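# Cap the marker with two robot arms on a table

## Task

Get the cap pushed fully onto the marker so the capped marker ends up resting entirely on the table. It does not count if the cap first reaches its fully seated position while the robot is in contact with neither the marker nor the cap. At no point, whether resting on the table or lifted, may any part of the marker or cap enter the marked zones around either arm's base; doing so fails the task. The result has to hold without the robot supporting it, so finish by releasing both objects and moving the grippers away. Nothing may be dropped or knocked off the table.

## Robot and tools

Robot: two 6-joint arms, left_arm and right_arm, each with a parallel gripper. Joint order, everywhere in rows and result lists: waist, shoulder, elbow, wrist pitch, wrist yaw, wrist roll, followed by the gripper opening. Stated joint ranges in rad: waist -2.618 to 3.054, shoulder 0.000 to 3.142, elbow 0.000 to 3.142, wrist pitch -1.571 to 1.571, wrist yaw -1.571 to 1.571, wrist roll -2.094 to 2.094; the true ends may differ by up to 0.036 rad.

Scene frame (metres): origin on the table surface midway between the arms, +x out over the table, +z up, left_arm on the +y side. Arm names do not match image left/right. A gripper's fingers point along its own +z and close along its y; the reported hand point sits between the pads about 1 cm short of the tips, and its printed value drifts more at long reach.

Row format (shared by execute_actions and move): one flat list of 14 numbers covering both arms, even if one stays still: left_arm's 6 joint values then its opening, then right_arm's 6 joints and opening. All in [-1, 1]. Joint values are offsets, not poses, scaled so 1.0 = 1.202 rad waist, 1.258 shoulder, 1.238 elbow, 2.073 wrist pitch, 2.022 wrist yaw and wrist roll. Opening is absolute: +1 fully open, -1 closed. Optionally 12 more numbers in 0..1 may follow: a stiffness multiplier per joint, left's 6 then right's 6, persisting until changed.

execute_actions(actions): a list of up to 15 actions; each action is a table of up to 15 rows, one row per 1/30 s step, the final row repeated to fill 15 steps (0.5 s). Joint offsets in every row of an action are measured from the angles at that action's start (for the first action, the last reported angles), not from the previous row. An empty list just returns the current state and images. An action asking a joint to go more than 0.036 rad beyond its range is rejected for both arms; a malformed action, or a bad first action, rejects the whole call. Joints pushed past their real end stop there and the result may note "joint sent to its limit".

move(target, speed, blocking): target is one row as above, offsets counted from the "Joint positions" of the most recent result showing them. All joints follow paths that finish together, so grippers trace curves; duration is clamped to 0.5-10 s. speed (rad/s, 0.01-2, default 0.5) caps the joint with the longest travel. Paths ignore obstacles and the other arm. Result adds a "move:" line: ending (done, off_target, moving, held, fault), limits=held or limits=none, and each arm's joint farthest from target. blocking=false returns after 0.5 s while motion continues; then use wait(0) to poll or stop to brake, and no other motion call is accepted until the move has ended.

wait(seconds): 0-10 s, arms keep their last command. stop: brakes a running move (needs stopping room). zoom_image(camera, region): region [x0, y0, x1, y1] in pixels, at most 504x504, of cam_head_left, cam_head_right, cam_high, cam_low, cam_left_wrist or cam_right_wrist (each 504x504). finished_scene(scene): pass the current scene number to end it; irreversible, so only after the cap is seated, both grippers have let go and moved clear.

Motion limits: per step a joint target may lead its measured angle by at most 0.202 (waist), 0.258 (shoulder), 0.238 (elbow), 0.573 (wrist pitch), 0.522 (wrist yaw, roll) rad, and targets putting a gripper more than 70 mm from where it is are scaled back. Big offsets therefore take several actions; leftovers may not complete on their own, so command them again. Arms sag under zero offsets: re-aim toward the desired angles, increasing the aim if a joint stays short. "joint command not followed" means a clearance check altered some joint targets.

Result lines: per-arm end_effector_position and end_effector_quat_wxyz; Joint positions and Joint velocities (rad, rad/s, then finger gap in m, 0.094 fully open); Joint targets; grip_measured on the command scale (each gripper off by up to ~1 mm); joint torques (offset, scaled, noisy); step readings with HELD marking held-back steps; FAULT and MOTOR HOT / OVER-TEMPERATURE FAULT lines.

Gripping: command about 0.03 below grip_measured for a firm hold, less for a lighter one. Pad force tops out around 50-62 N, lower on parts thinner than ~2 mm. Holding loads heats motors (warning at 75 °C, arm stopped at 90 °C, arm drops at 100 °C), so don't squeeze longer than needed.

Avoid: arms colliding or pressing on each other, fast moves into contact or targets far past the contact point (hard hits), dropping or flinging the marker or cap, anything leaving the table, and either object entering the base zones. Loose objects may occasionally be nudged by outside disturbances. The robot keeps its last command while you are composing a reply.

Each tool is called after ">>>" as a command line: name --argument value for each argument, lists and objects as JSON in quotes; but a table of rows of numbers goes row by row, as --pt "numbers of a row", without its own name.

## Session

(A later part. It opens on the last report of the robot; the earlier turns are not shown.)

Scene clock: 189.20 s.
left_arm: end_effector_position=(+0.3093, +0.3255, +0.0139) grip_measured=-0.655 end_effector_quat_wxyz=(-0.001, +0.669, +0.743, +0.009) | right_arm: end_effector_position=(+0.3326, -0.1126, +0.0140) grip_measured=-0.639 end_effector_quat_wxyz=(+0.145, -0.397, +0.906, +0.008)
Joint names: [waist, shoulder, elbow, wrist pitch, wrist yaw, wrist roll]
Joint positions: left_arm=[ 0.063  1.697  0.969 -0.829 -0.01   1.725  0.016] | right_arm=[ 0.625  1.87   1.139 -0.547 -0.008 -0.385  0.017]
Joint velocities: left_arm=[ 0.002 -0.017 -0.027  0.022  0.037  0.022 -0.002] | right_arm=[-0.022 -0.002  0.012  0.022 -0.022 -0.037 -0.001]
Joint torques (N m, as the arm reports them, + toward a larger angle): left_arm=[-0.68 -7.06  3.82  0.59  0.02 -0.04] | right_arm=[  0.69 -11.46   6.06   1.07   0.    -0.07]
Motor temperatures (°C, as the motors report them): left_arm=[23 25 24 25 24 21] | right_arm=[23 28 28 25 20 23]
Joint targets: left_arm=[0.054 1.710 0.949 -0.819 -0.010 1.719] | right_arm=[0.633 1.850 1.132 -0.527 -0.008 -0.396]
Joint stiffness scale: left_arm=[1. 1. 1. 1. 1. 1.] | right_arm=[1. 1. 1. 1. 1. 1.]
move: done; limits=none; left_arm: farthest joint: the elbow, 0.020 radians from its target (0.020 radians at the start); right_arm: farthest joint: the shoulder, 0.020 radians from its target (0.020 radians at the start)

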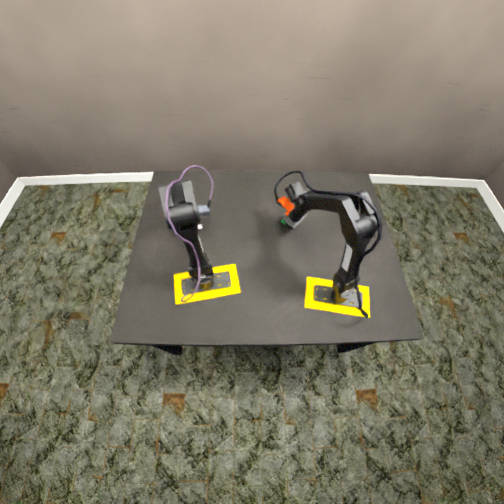

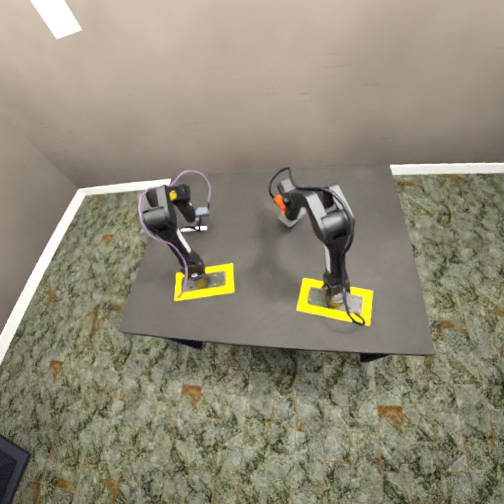

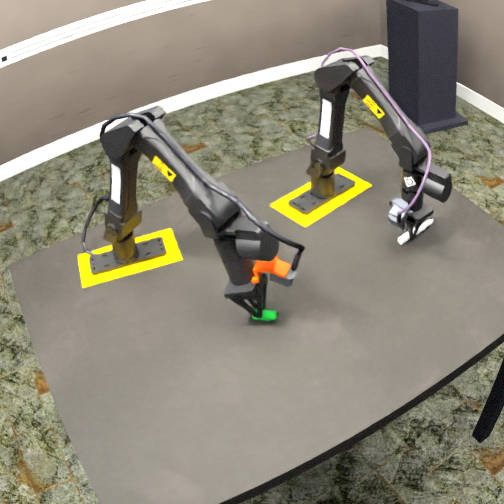

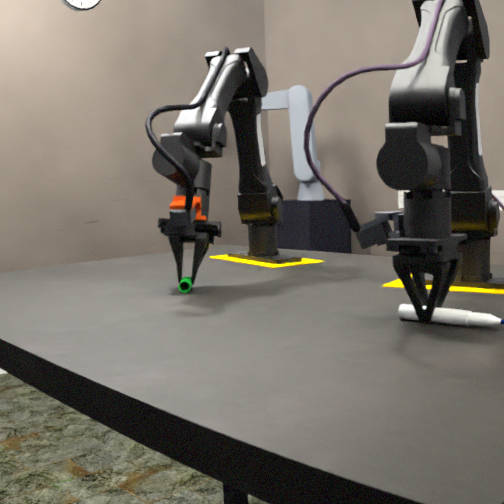

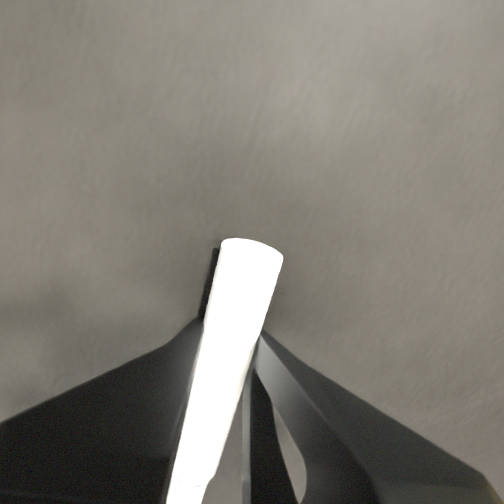

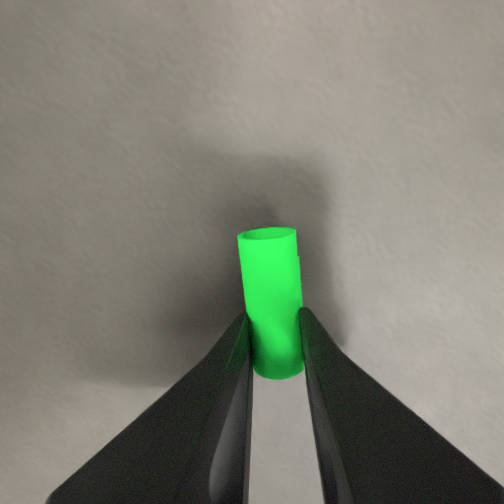

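>>> move --target '[-0.007,0.068,0.255,-0.108,0,-0.003,-0.75,0.007,-0.016,0.165,-0.092,0,-0.005,-0.75]' --speed 0.5

>>> move --target '[-0.3,-0.01,0.015,0,0,-0.9,-0.75,0.27,-0.016,0.01,0,0,-0.005,-0.75]' --speed 1.0

>>> move --target '[-0.35,-0.01,0.015,0,0,-0.775,-0.75,0.007,-0.016,0.01,0,0,-0.005,-0.75]' --speed 1.0

Scene clock: 218.97 s.
left_arm: end_effector_position=(+0.3528, +0.3369, +0.0637) grip_measured=-0.655 end_effector_quat_wxyz=(+0.006, +0.669, +0.743, +0.019) | right_arm: end_effector_position=(+0.3460, -0.1063, +0.0538) grip_measured=-0.639 end_effector_quat_wxyz=(+0.140, -0.397, +0.907, +0.008)
Joint names: [waist, shoulder, elbow, wrist pitch, wrist yaw, wrist roll]
Joint positions: left_arm=[ 0.063  1.766  1.262 -1.028 -0.01   1.725  0.016] | right_arm=[ 0.625  1.87   1.314 -0.733 -0.008 -0.385  0.017]
Joint velocities: left_arm=[-0.007 -0.017  0.002  0.037 -0.007 -0.037 -0.001] | right_arm=[ 0.012  0.002 -0.017 -0.051  0.037 -0.007 -0.001]
Joint torques (N m, as the arm reports them, + toward a larger angle): left_arm=[-0.68 -8.05  7.25  0.32  0.   -0.03] | right_arm=[  0.7  -11.81   8.96   0.8    0.    -0.07]
Motor temperatures (°C, as the motors report them): left_arm=[23 25 24 25 24 21] | right_arm=[23 28 27 25 20 23]
Joint targets: left_arm=[0.054 1.783 1.285 -1.053 -0.010 1.719] | right_arm=[0.633 1.850 1.343 -0.738 -0.008 -0.396]
Joint stiffness scale: left_arm=[1. 1. 1. 1. 1. 1.] | right_arm=[1. 1. 1. 1. 1. 1.]
move: off_target (left_arm, right_arm); limits=none; left_arm: farthest joint: the wrist pitch, 0.025 radians from its target (0.224 radians at the start); right_arm: farthest joint: the elbow, 0.029 radians from its target (0.205 radians at the start)

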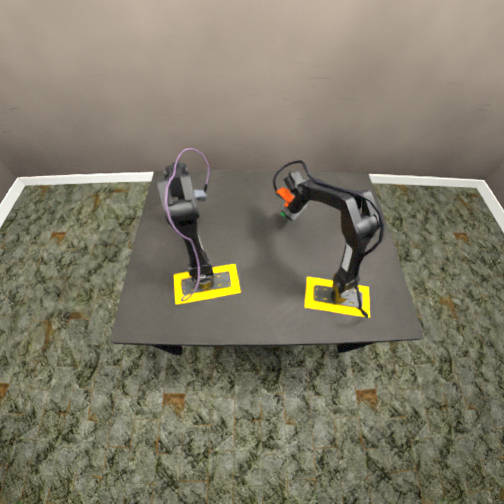

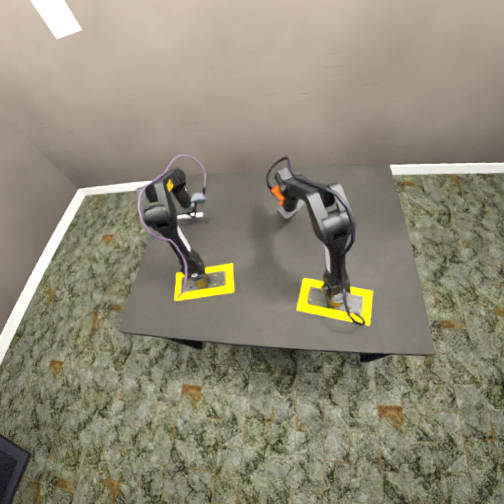

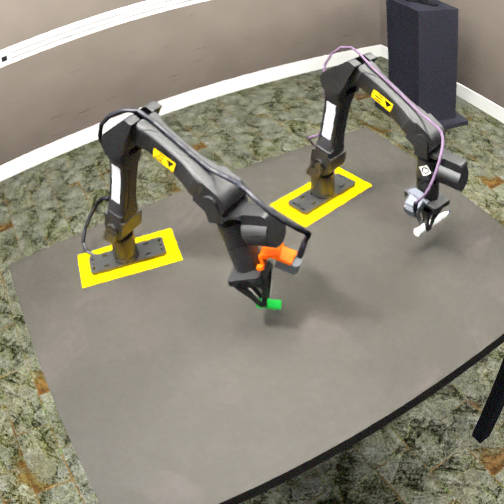

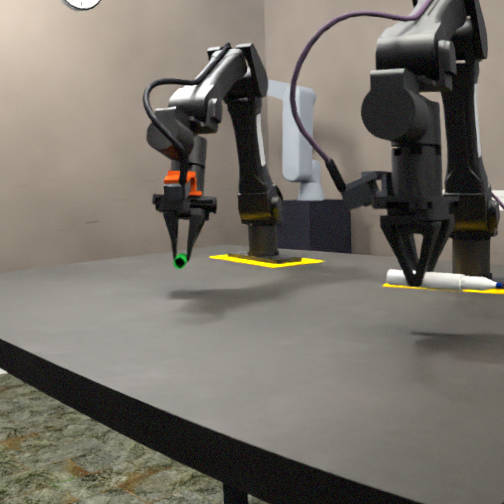

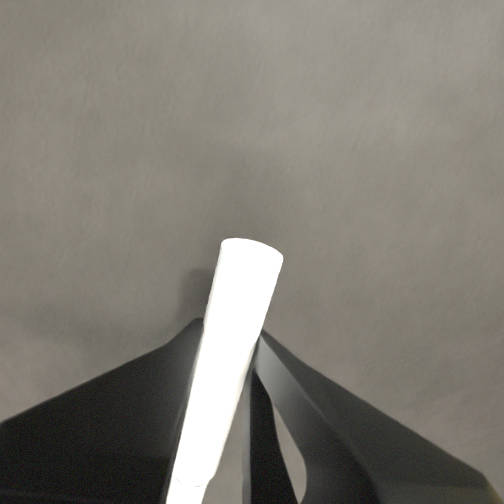

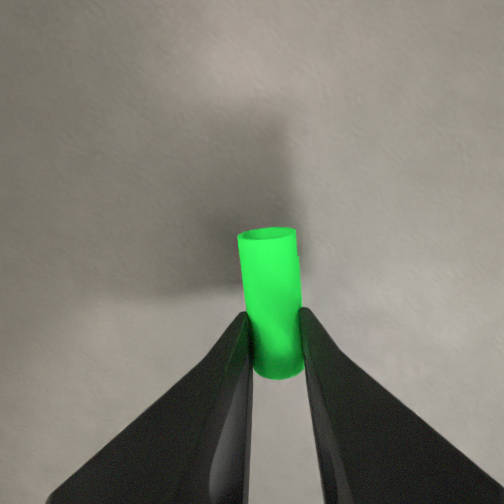

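Scene clock: 221.73 s.
left_arm: end_effector_position=(+0.3630, +0.2235, +0.0637) grip_measured=-0.654 end_effector_quat_wxyz=(+0.020, +0.003, +1.000, +0.003) | right_arm: end_effector_position=(+0.2736, -0.0010, +0.0538) grip_measured=-0.639 end_effector_quat_wxyz=(+0.137, -0.535, +0.833, +0.030)
Joint names: [waist, shoulder, elbow, wrist pitch, wrist yaw, wrist roll]
Joint positions: left_arm=[-0.291  1.766  1.262 -1.028 -0.01  -0.089  0.016] | right_arm=[ 0.941  1.87   1.314 -0.733 -0.008 -0.385  0.017]
Joint velocities: left_arm=[ 0.002 -0.002  0.007  0.081 -0.007 -0.022 -0.001] | right_arm=[ 0.007  0.017 -0.002 -0.007 -0.066 -0.022 -0.   ]
Joint torques (N m, as the arm reports them, + toward a larger angle): left_arm=[ -0.5  -10.92   7.     0.56   0.    -0.04] | right_arm=[  0.7  -11.83   7.71   0.85   0.    -0.07]
Motor temperatures (°C, as the motors report them): left_arm=[23 26 25 25 24 21] | right_arm=[23 28 28 25 20 23]
Joint targets: left_arm=[-0.298 1.753 1.281 -1.028 -0.010 -0.095] | right_arm=[0.949 1.850 1.326 -0.733 -0.008 -0.395]
Joint stiffness scale: left_arm=[1. 1. 1. 1. 1. 1.] | right_arm=[1. 1. 1. 1. 1. 1.]
move: done; limits=none; left_arm: farthest joint: the elbow, 0.018 radians from its target (0.018 radians at the start); right_arm: farthest joint: the shoulder, 0.020 radians from its target (0.020 radians at the start)

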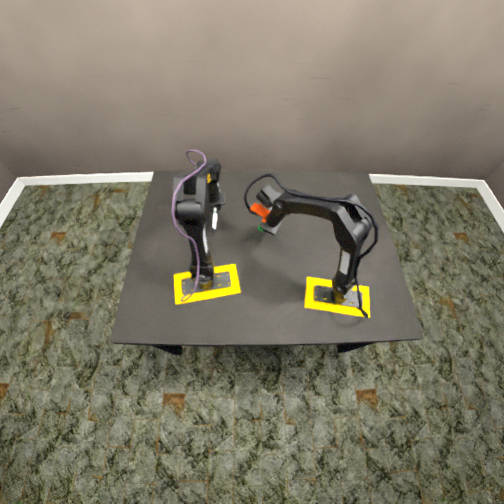

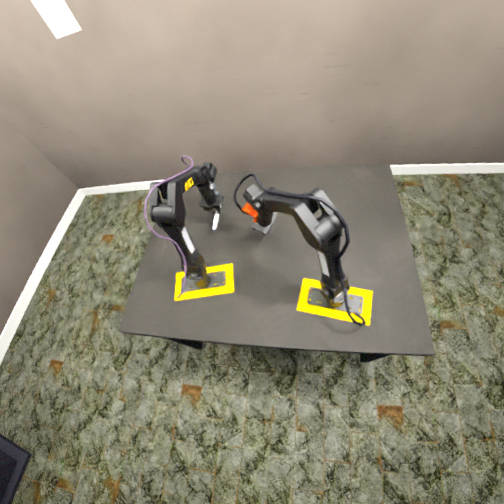

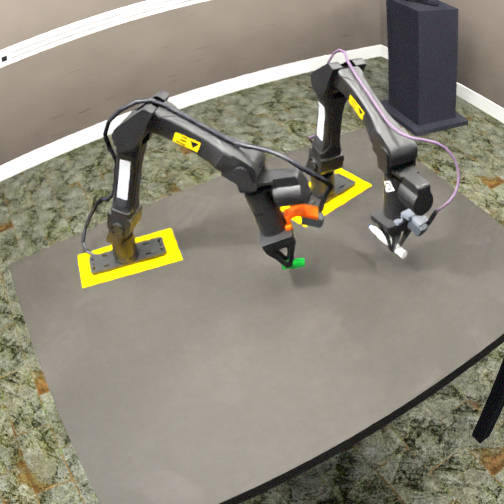

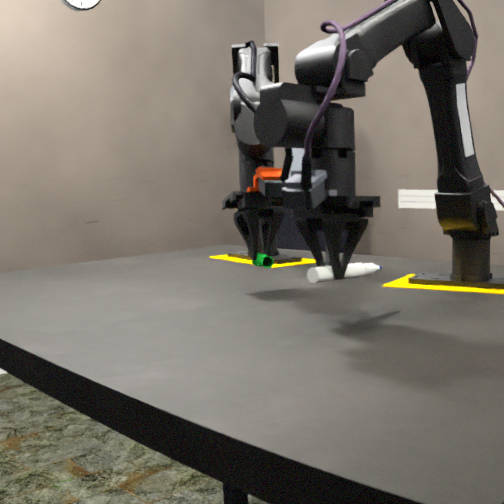

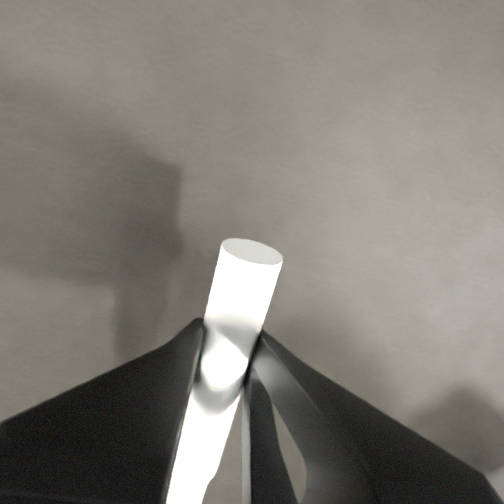

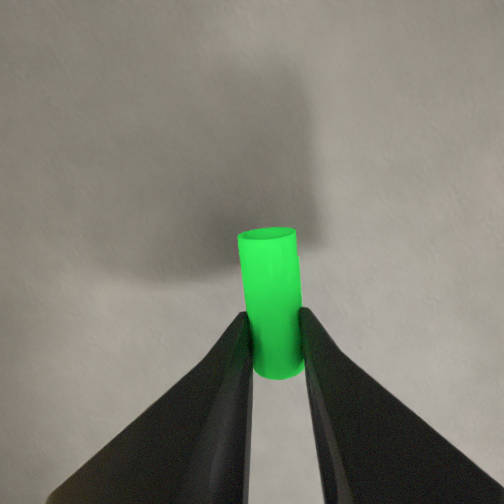

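Scene clock: 224.23 s.
left_arm: end_effector_position=(+0.3223, +0.1051, +0.0636) grip_measured=-0.654 end_effector_quat_wxyz=(+0.019, -0.535, +0.844, +0.003) | right_arm: end_effector_position=(+0.2737, -0.0094, +0.0523) grip_measured=-0.639 end_effector_quat_wxyz=(+0.129, -0.534, +0.836, +0.010)
Joint names: [waist, shoulder, elbow, wrist pitch, wrist yaw, wrist roll]
Joint positions: left_arm=[-0.697  1.766  1.262 -1.053 -0.037 -1.632  0.016] | right_arm=[ 0.941  1.87   1.314 -0.757  0.028 -0.385  0.017]
Joint velocities: left_arm=[-0.002 -0.007 -0.007 -0.022 -0.051  0.022 -0.   ] | right_arm=[-0.002 -0.002 -0.022  0.037 -0.007  0.081 -0.   ]
Joint torques (N m, as the arm reports them, + toward a larger angle): left_arm=[ -1.28 -10.88   6.98   0.71   0.23  -0.23] | right_arm=[  0.67 -11.75   7.69   1.05  -0.32  -0.07]
Motor temperatures (°C, as the motors report them): left_arm=[23 26 25 25 24 21] | right_arm=[23 28 28 25 20 23]
Joint targets: left_arm=[-0.711 1.753 1.281 -1.028 -0.011 -1.656] | right_arm=[0.949 1.850 1.326 -0.733 -0.008 -0.396]
Joint stiffness scale: left_arm=[1. 1. 1. 1. 1. 1.] | right_arm=[1. 1. 1. 1. 1. 1.]
move: off_target (left_arm, right_arm); limits=none; left_arm: farthest joint: the wrist yaw, 0.027 radians from its target (0.000 radians at the start); right_arm: farthest joint: the wrist yaw, 0.036 radians from its target (0.000 radians at the start)

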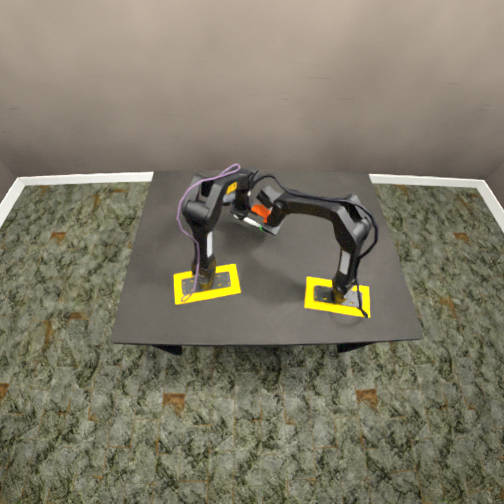

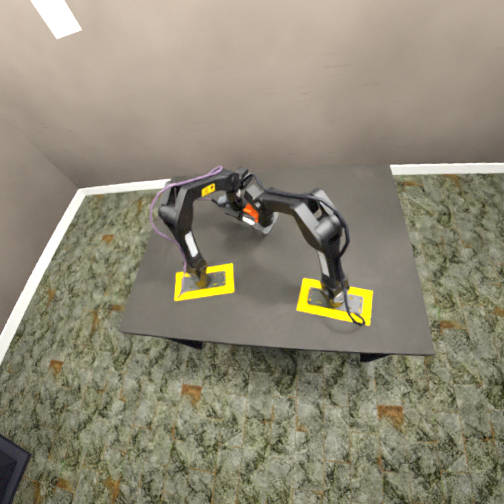

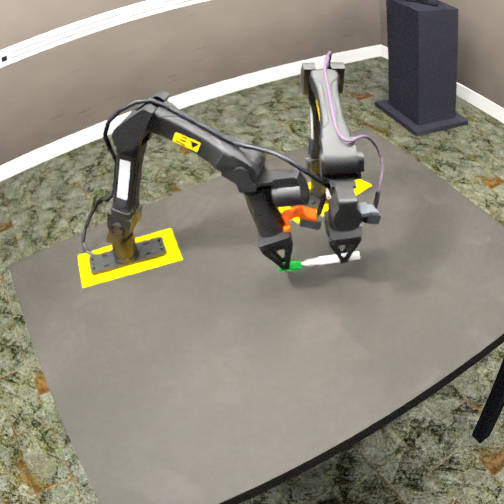

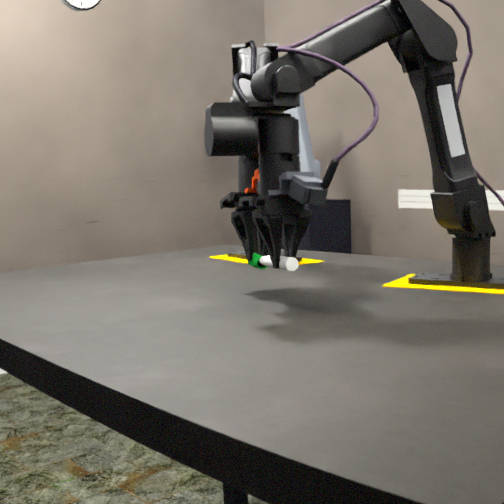

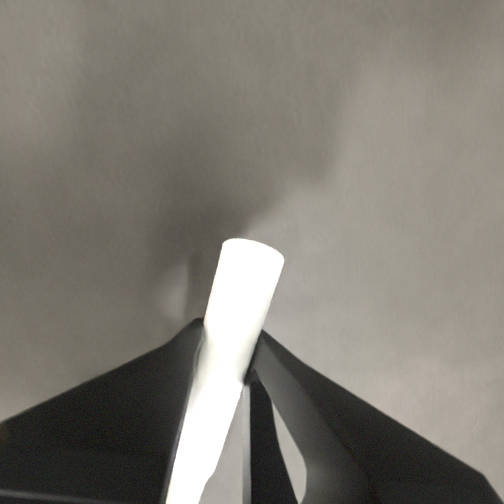

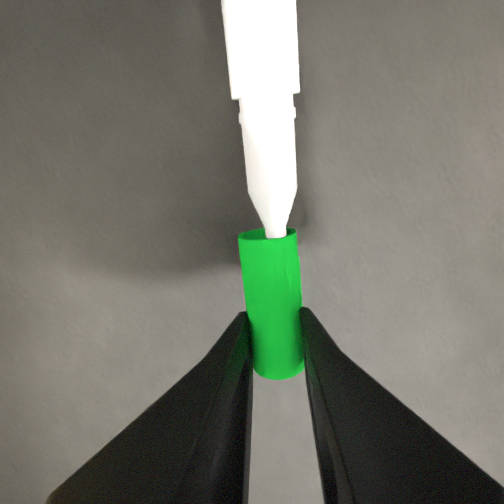

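>>> move --target '[0.2,-0.01,0.015,0.012,0.013,0,-0.75,0.007,-0.016,0.01,0.012,-0.018,-0.005,-0.75]' --speed 0.5

>>> move --target '[-0.07,-0.01,0.09,-0.045,0.168,0.02,-0.75,-0.03,-0.275,-0.535,0.385,0,-0.02,-0.75]' --speed 0.6

Scene clock: 257.63 s.
left_arm: end_effector_position=(+0.3521, +0.1717, +0.0636) grip_measured=-0.654 end_effector_quat_wxyz=(+0.016, -0.632, +0.775, -0.008) | right_arm: end_effector_position=(+0.2715, -0.0055, +0.0526) grip_measured=-0.639 end_effector_quat_wxyz=(+0.129, -0.535, +0.835, +0.022)
Joint names: [waist, shoulder, elbow, wrist pitch, wrist yaw, wrist roll]
Joint positions: left_arm=[-0.458  1.766  1.262 -1.036 -0.017 -1.63   0.016] | right_arm=[ 0.941  1.87   1.314 -0.752  0.003 -0.385  0.017]
Joint velocities: left_arm=[-0.022  0.007  0.002 -0.081  0.022 -0.095 -0.   ] | right_arm=[ 0.007 -0.022 -0.012  0.022 -0.022  0.037  0.   ]
Joint torques (N m, as the arm reports them, + toward a larger angle): left_arm=[  0.12 -10.87   6.97   0.58   0.05   0.01] | right_arm=[  0.69 -11.8    7.7    1.02  -0.11  -0.07]
Motor temperatures (°C, as the motors report them): left_arm=[23 27 26 25 24 21] | right_arm=[23 29 28 26 20 23]
Joint targets: left_arm=[-0.457 1.753 1.281 -1.028 -0.011 -1.632] | right_arm=[0.949 1.850 1.326 -0.732 -0.009 -0.396]
Joint stiffness scale: left_arm=[1. 1. 1. 1. 1. 1.] | right_arm=[1. 1. 1. 1. 1. 1.]
move: done; limits=none; left_arm: farthest joint: the elbow, 0.018 radians from its target (0.018 radians at the start); right_arm: farthest joint: the shoulder, 0.020 radians from its target (0.020 radians at the start)

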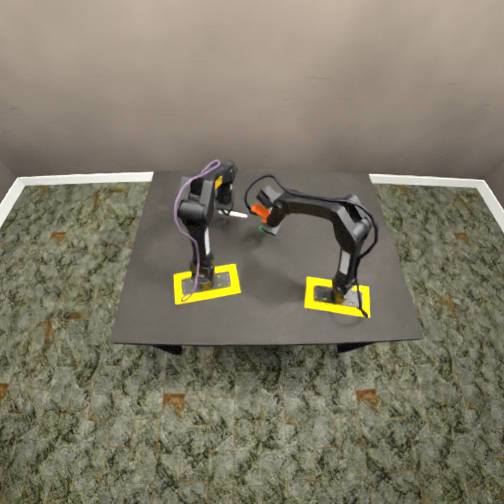

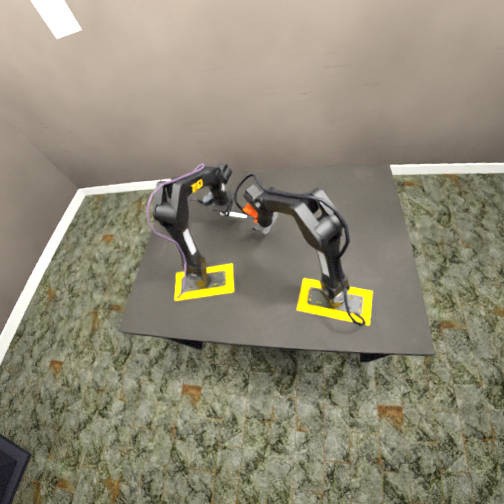

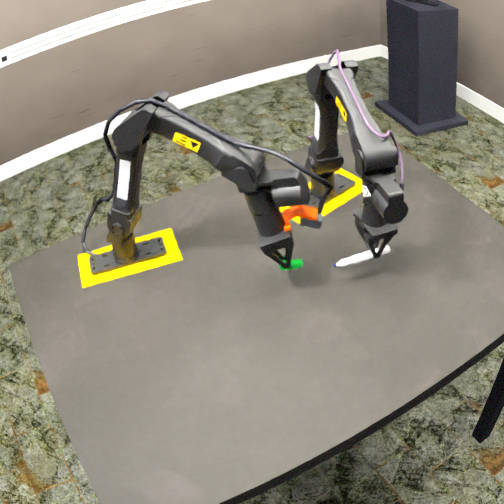

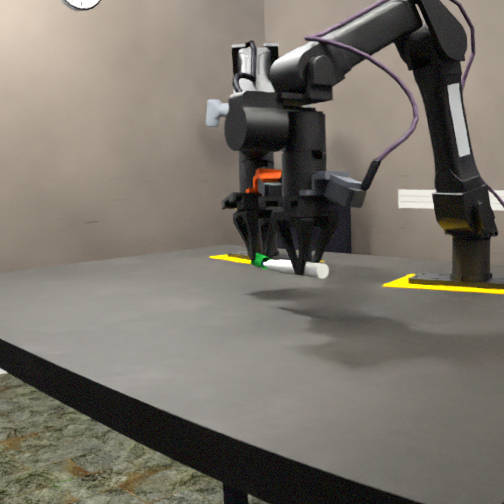

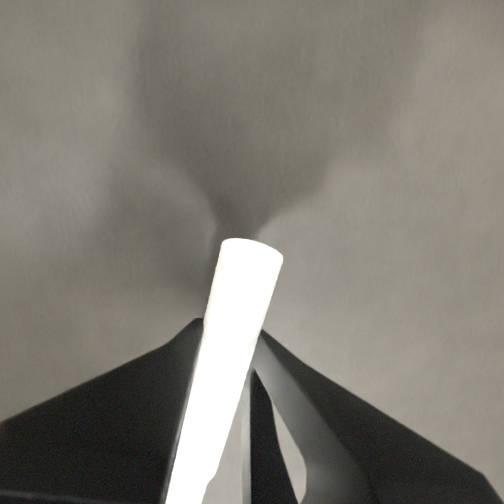

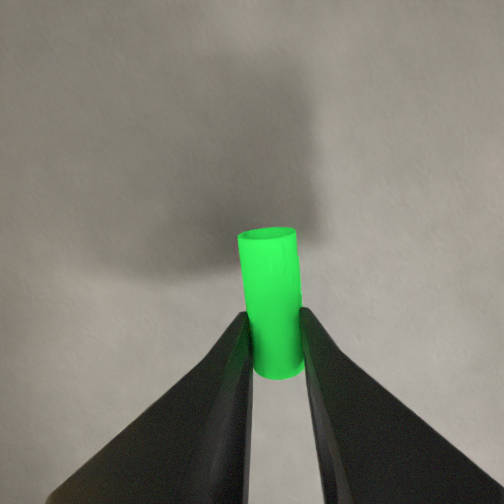

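Scene clock: 259.77 s.
left_arm: end_effector_position=(+0.3343, +0.0908, +0.0934) grip_measured=-0.654 end_effector_quat_wxyz=(-0.114, -0.578, +0.801, -0.108) | right_arm: end_effector_position=(+0.2571, -0.0315, +0.0364) grip_measured=-0.639 end_effector_quat_wxyz=(+0.335, -0.510, +0.791, +0.051)
Joint names: [waist, shoulder, elbow, wrist pitch, wrist yaw, wrist roll]
Joint positions: left_arm=[-0.534  1.766  1.348 -1.103  0.312 -1.596  0.016] | right_arm=[ 0.917  1.556  0.655  0.021  0.003 -0.417  0.017]
Joint velocities: left_arm=[-0.022  0.002 -0.002 -0.007  0.007 -0.037  0.001] | right_arm=[-0.002 -0.007  0.012  0.037  0.066  0.022  0.002]
Joint torques (N m, as the arm reports them, + toward a larger angle): left_arm=[ -0.7  -11.01   7.64   0.33   0.29   0.09] | right_arm=[-0.98 -9.42  6.33  1.67  0.   -0.07]
Motor temperatures (°C, as the motors report them): left_arm=[23 27 26 25 24 21] | right_arm=[23 29 28 26 20 23]
Joint targets: left_arm=[-0.542 1.753 1.374 -1.130 0.323 -1.590] | right_arm=[0.905 1.524 0.651 0.046 0.003 -0.426]
Joint stiffness scale: left_arm=[1. 1. 1. 1. 1. 1.] | right_arm=[1. 1. 1. 1. 1. 1.]
move: off_target (left_arm, right_arm); limits=none; left_arm: farthest joint: the elbow, 0.026 radians from its target (0.111 radians at the start); right_arm: farthest joint: the shoulder, 0.031 radians from its target (0.346 radians at the start)

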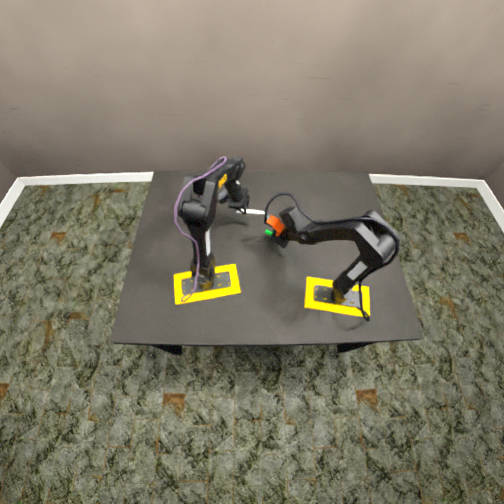

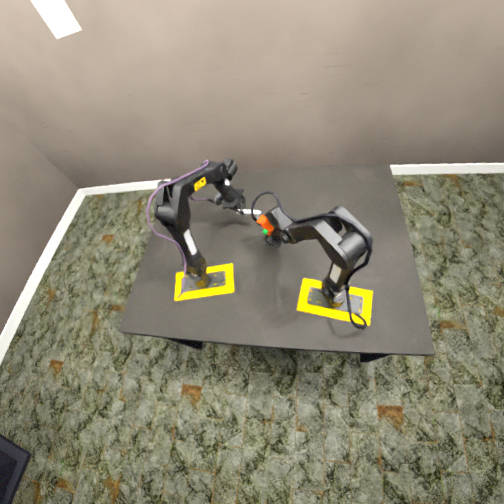

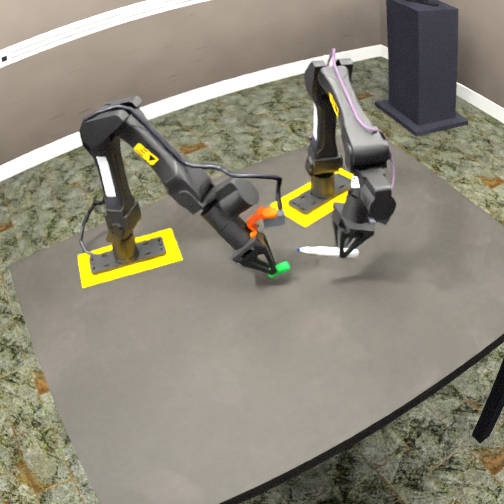

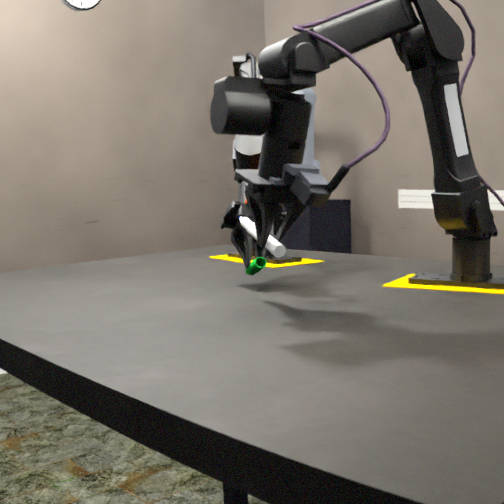

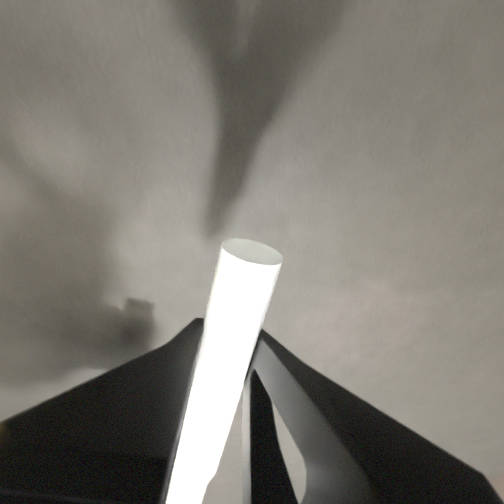

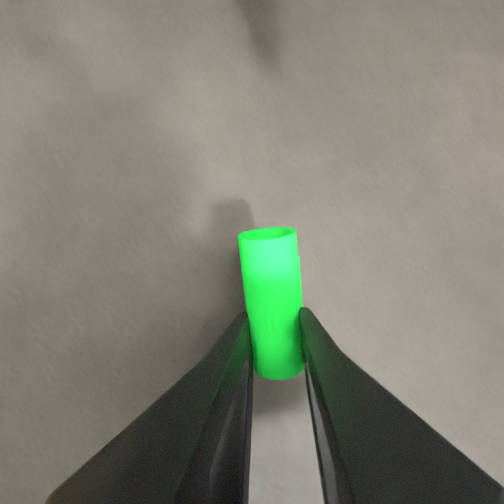

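>>> move --target '[-0.2,-0.03,-0.05,0.03,-0.16,-0.05,-0.75,-0.18,-0.22,0.03,-0.3,0,0.2,-0.75]' --speed 0.7

Scene clock: 312.47 s.
left_arm: end_effector_position=(+0.3207, +0.0704, +0.0815) grip_measured=-0.654 end_effector_quat_wxyz=(+0.016, -0.530, +0.847, -0.039) | right_arm: end_effector_position=(+0.2047, -0.1499, +0.0372) grip_measured=-0.639 end_effector_quat_wxyz=(+0.157, -0.267, +0.950, +0.038)
Joint names: [waist, shoulder, elbow, wrist pitch, wrist yaw, wrist roll]
Joint positions: left_arm=[-0.769  1.746  1.308 -1.049  0.004 -1.691  0.016] | right_arm=[ 0.711  1.306  0.655 -0.596  0.003 -0.024  0.017]
Joint velocities: left_arm=[ 0.002 -0.002  0.012  0.022 -0.007 -0.022 -0.001] | right_arm=[-0.007  0.012  0.007 -0.051 -0.066 -0.022  0.001]
Joint torques (N m, as the arm reports them, + toward a larger angle): left_arm=[ -0.43 -11.3    4.29   0.69  -0.14  -0.03] | right_arm=[-0.92 -6.55  9.44  0.89  0.    0.09]
Motor temperatures (°C, as the motors report them): left_arm=[23 28 27 25 24 21] | right_arm=[23 28 28 31 20 23]
Joint targets: left_arm=[-0.774 1.728 1.286 -1.041 -0.011 -1.697] | right_arm=[0.700 1.279 0.692 -0.600 0.003 -0.012]
Joint stiffness scale: left_arm=[1. 1. 1. 1. 1. 1.] | right_arm=[1. 1. 1. 1. 1. 1.]
move: off_target (left_arm, right_arm); limits=none; left_arm: farthest joint: the elbow, 0.022 radians from its target (0.062 radians at the start); right_arm: farthest joint: the elbow, 0.037 radians from its target (0.037 radians at the start)

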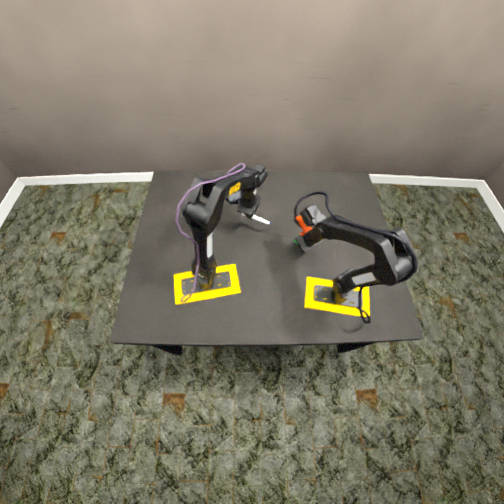

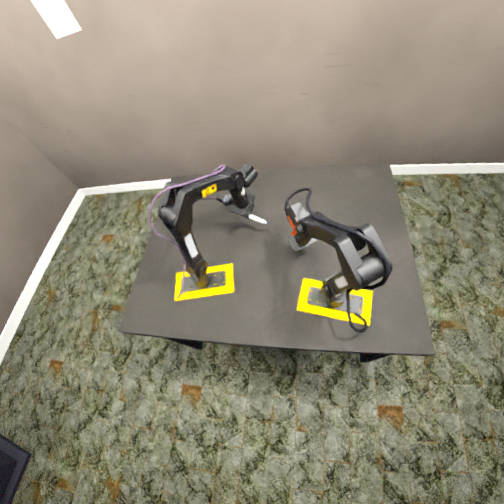

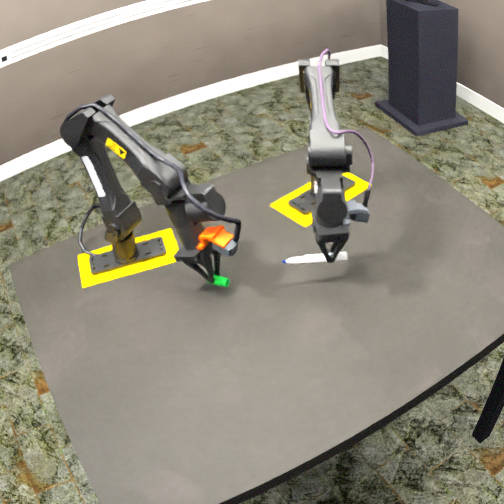

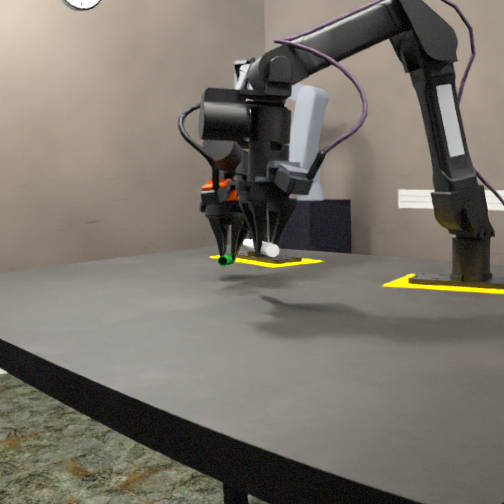

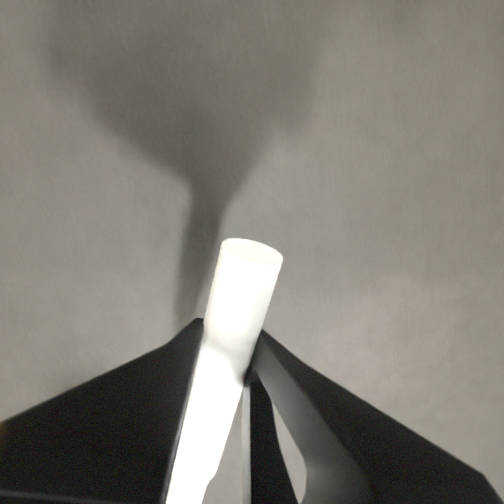

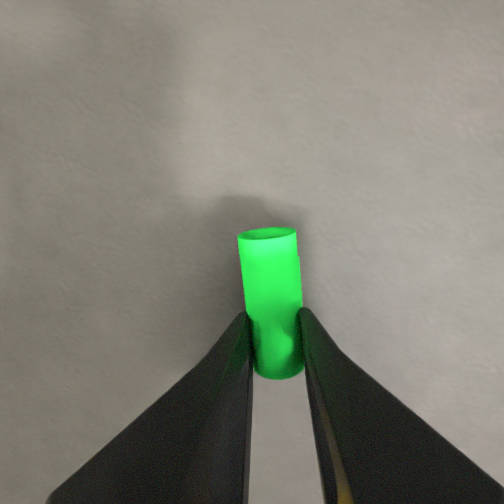

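>>> move --target '[-0.292,-0.085,-0.25,0.052,-0.007,-0.11,-0.75,-0.009,-0.021,0.03,0,0,0.005,-0.75]' --speed 0.7

Scene clock: 318.93 s.
left_arm: end_effector_position=(+0.2039, +0.0363, +0.0353) grip_measured=-0.654 end_effector_quat_wxyz=(-0.002, -0.473, +0.881, +0.008) | right_arm: end_effector_position=(+0.2046, -0.1499, +0.0371) grip_measured=-0.639 end_effector_quat_wxyz=(+0.156, -0.267, +0.950, +0.038)
Joint names: [waist, shoulder, elbow, wrist pitch, wrist yaw, wrist roll]
Joint positions: left_arm=[-1.118  1.656  1.017 -0.948  0.002 -1.907  0.016] | right_arm=[ 0.711  1.306  0.655 -0.597  0.003 -0.023  0.017]
Joint velocities: left_arm=[ 0.002 -0.027  0.002 -0.007 -0.095  0.022  0.001] | right_arm=[ 0.017  0.002  0.007  0.051  0.022 -0.022 -0.001]
Joint torques (N m, as the arm reports them, + toward a larger angle): left_arm=[-0.1  -9.66  4.14  0.5  -0.1  -0.04] | right_arm=[-0.89 -6.48  9.43  0.93  0.    0.1 ]
Motor temperatures (°C, as the motors report them): left_arm=[23 28 26 25 24 21] | right_arm=[23 28 29 30 20 23]
Joint targets: left_arm=[-1.120 1.639 0.998 -0.941 -0.010 -1.914] | right_arm=[0.700 1.279 0.692 -0.597 0.003 -0.014]
Joint stiffness scale: left_arm=[1. 1. 1. 1. 1. 1.] | right_arm=[1. 1. 1. 1. 1. 1.]
move: off_target (right_arm); limits=none; left_arm: farthest joint: the elbow, 0.018 radians from its target (0.309 radians at the start); right_arm: farthest joint: the elbow, 0.037 radians from its target (0.037 radians at the start)

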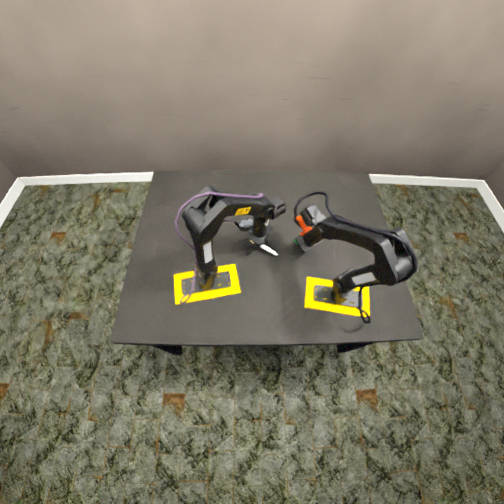

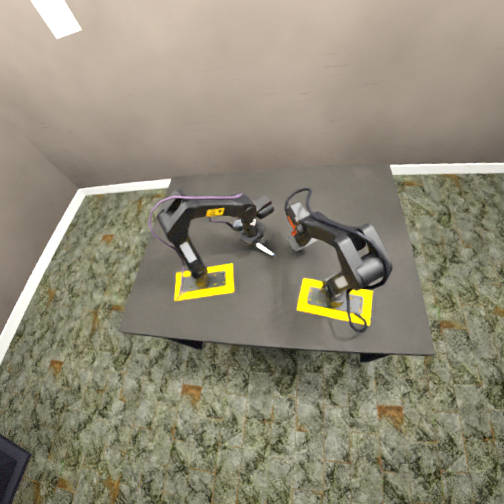

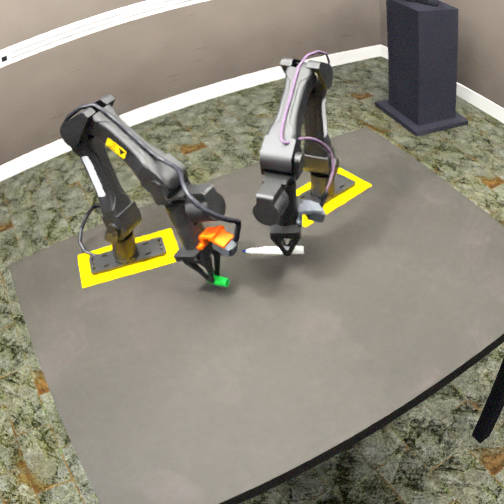

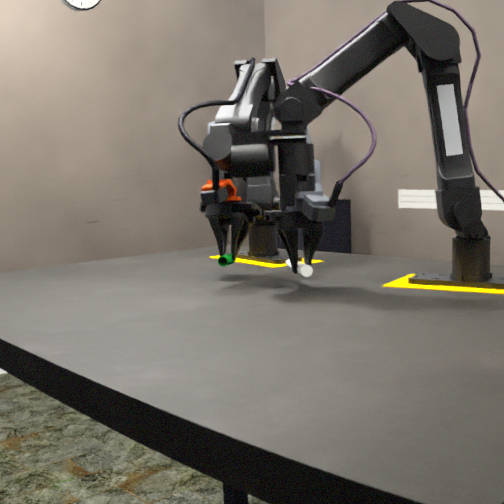

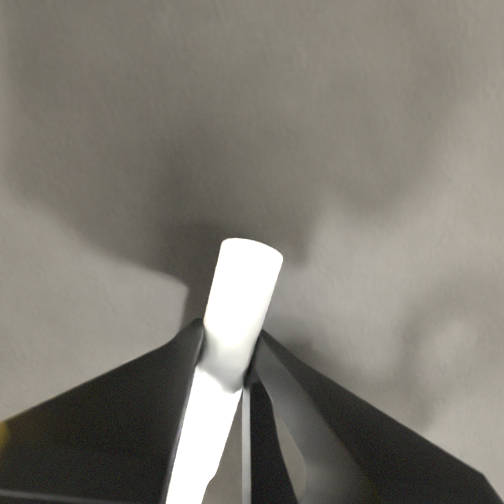

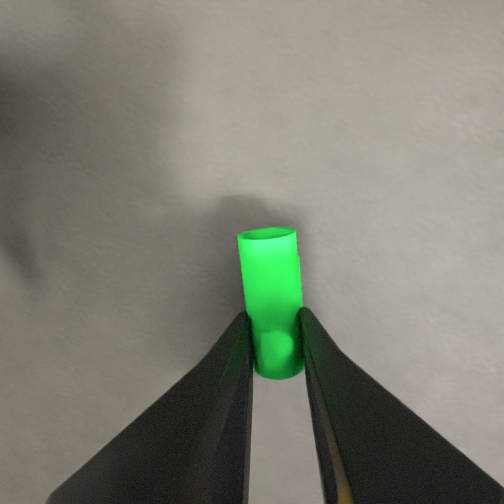

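>>> move --target '[0,0.034,-0.06,0.045,-0.007,-0.003,-0.75,-0.009,-0.021,0.03,0,0,0.005,-0.75]' --speed 0.2

Scene clock: 325.27 s.
left_arm: end_effector_position=(+0.2030, +0.0374, +0.0146) grip_measured=-0.654 end_effector_quat_wxyz=(-0.002, -0.473, +0.881, +0.009) | right_arm: end_effector_position=(+0.2046, -0.1499, +0.0371) grip_measured=-0.639 end_effector_quat_wxyz=(+0.156, -0.267, +0.950, +0.038)
Joint names: [waist, shoulder, elbow, wrist pitch, wrist yaw, wrist roll]
Joint positions: left_arm=[-1.118  1.688  0.962 -0.863  0.002 -1.908  0.016] | right_arm=[ 0.711  1.306  0.655 -0.597  0.003 -0.023  0.017]
Joint velocities: left_arm=[ 0.002 -0.007  0.002  0.007  0.051  0.022  0.   ] | right_arm=[ 0.002  0.017 -0.002 -0.007 -0.11  -0.066  0.   ]
Joint torques (N m, as the arm reports them, + toward a larger angle): left_arm=[ 0.04 -7.05  3.77  0.5  -0.13 -0.03] | right_arm=[-0.9  -6.48  9.44  0.92  0.    0.11]
Motor temperatures (°C, as the motors report them): left_arm=[23 28 26 25 24 21] | right_arm=[23 27 29 29 20 23]
Joint targets: left_arm=[-1.118 1.699 0.943 -0.855 -0.012 -1.914] | right_arm=[0.700 1.279 0.692 -0.597 0.003 -0.013]
Joint stiffness scale: left_arm=[1. 1. 1. 1. 1. 1.] | right_arm=[1. 1. 1. 1. 1. 1.]
move: off_target (right_arm); limits=none; left_arm: farthest joint: the elbow, 0.019 radians from its target (0.074 radians at the start); right_arm: farthest joint: the elbow, 0.037 radians from its target (0.037 radians at the start)

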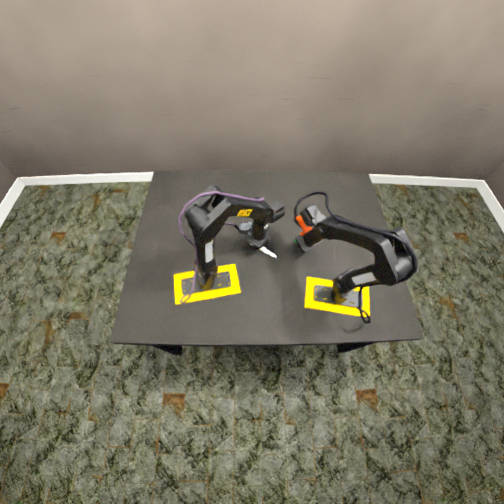

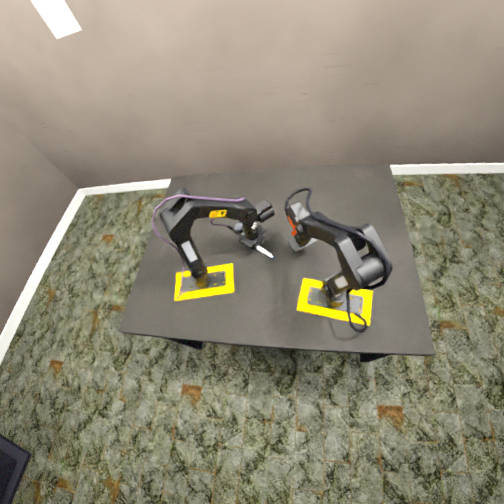

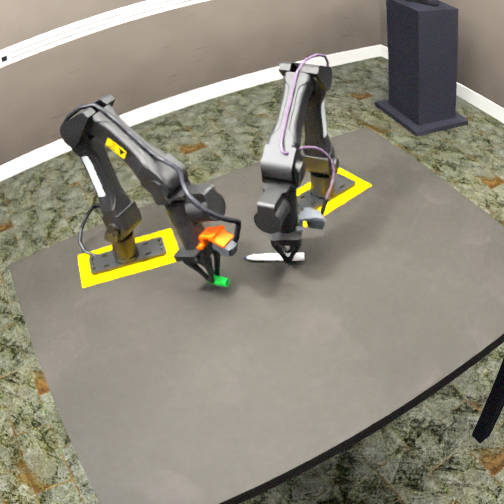

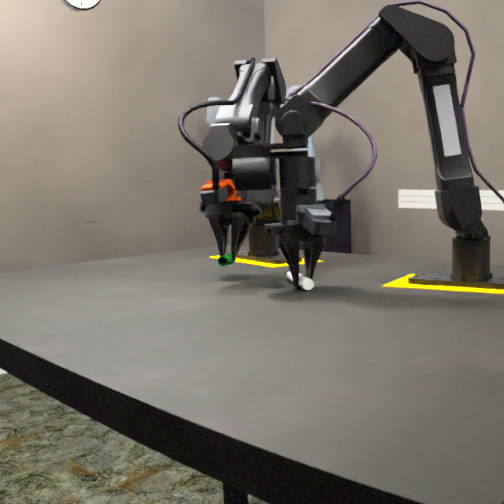

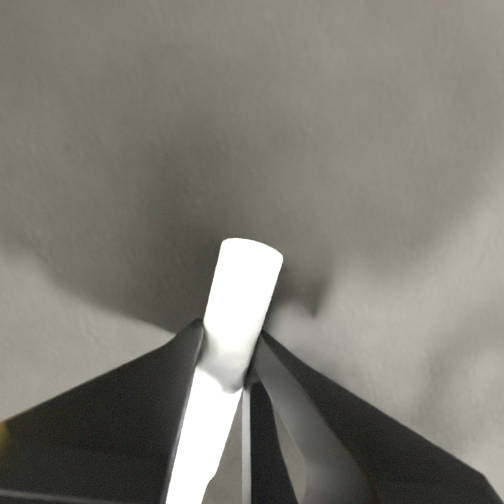

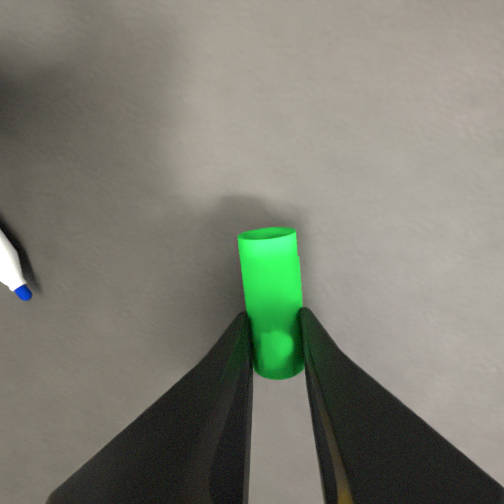

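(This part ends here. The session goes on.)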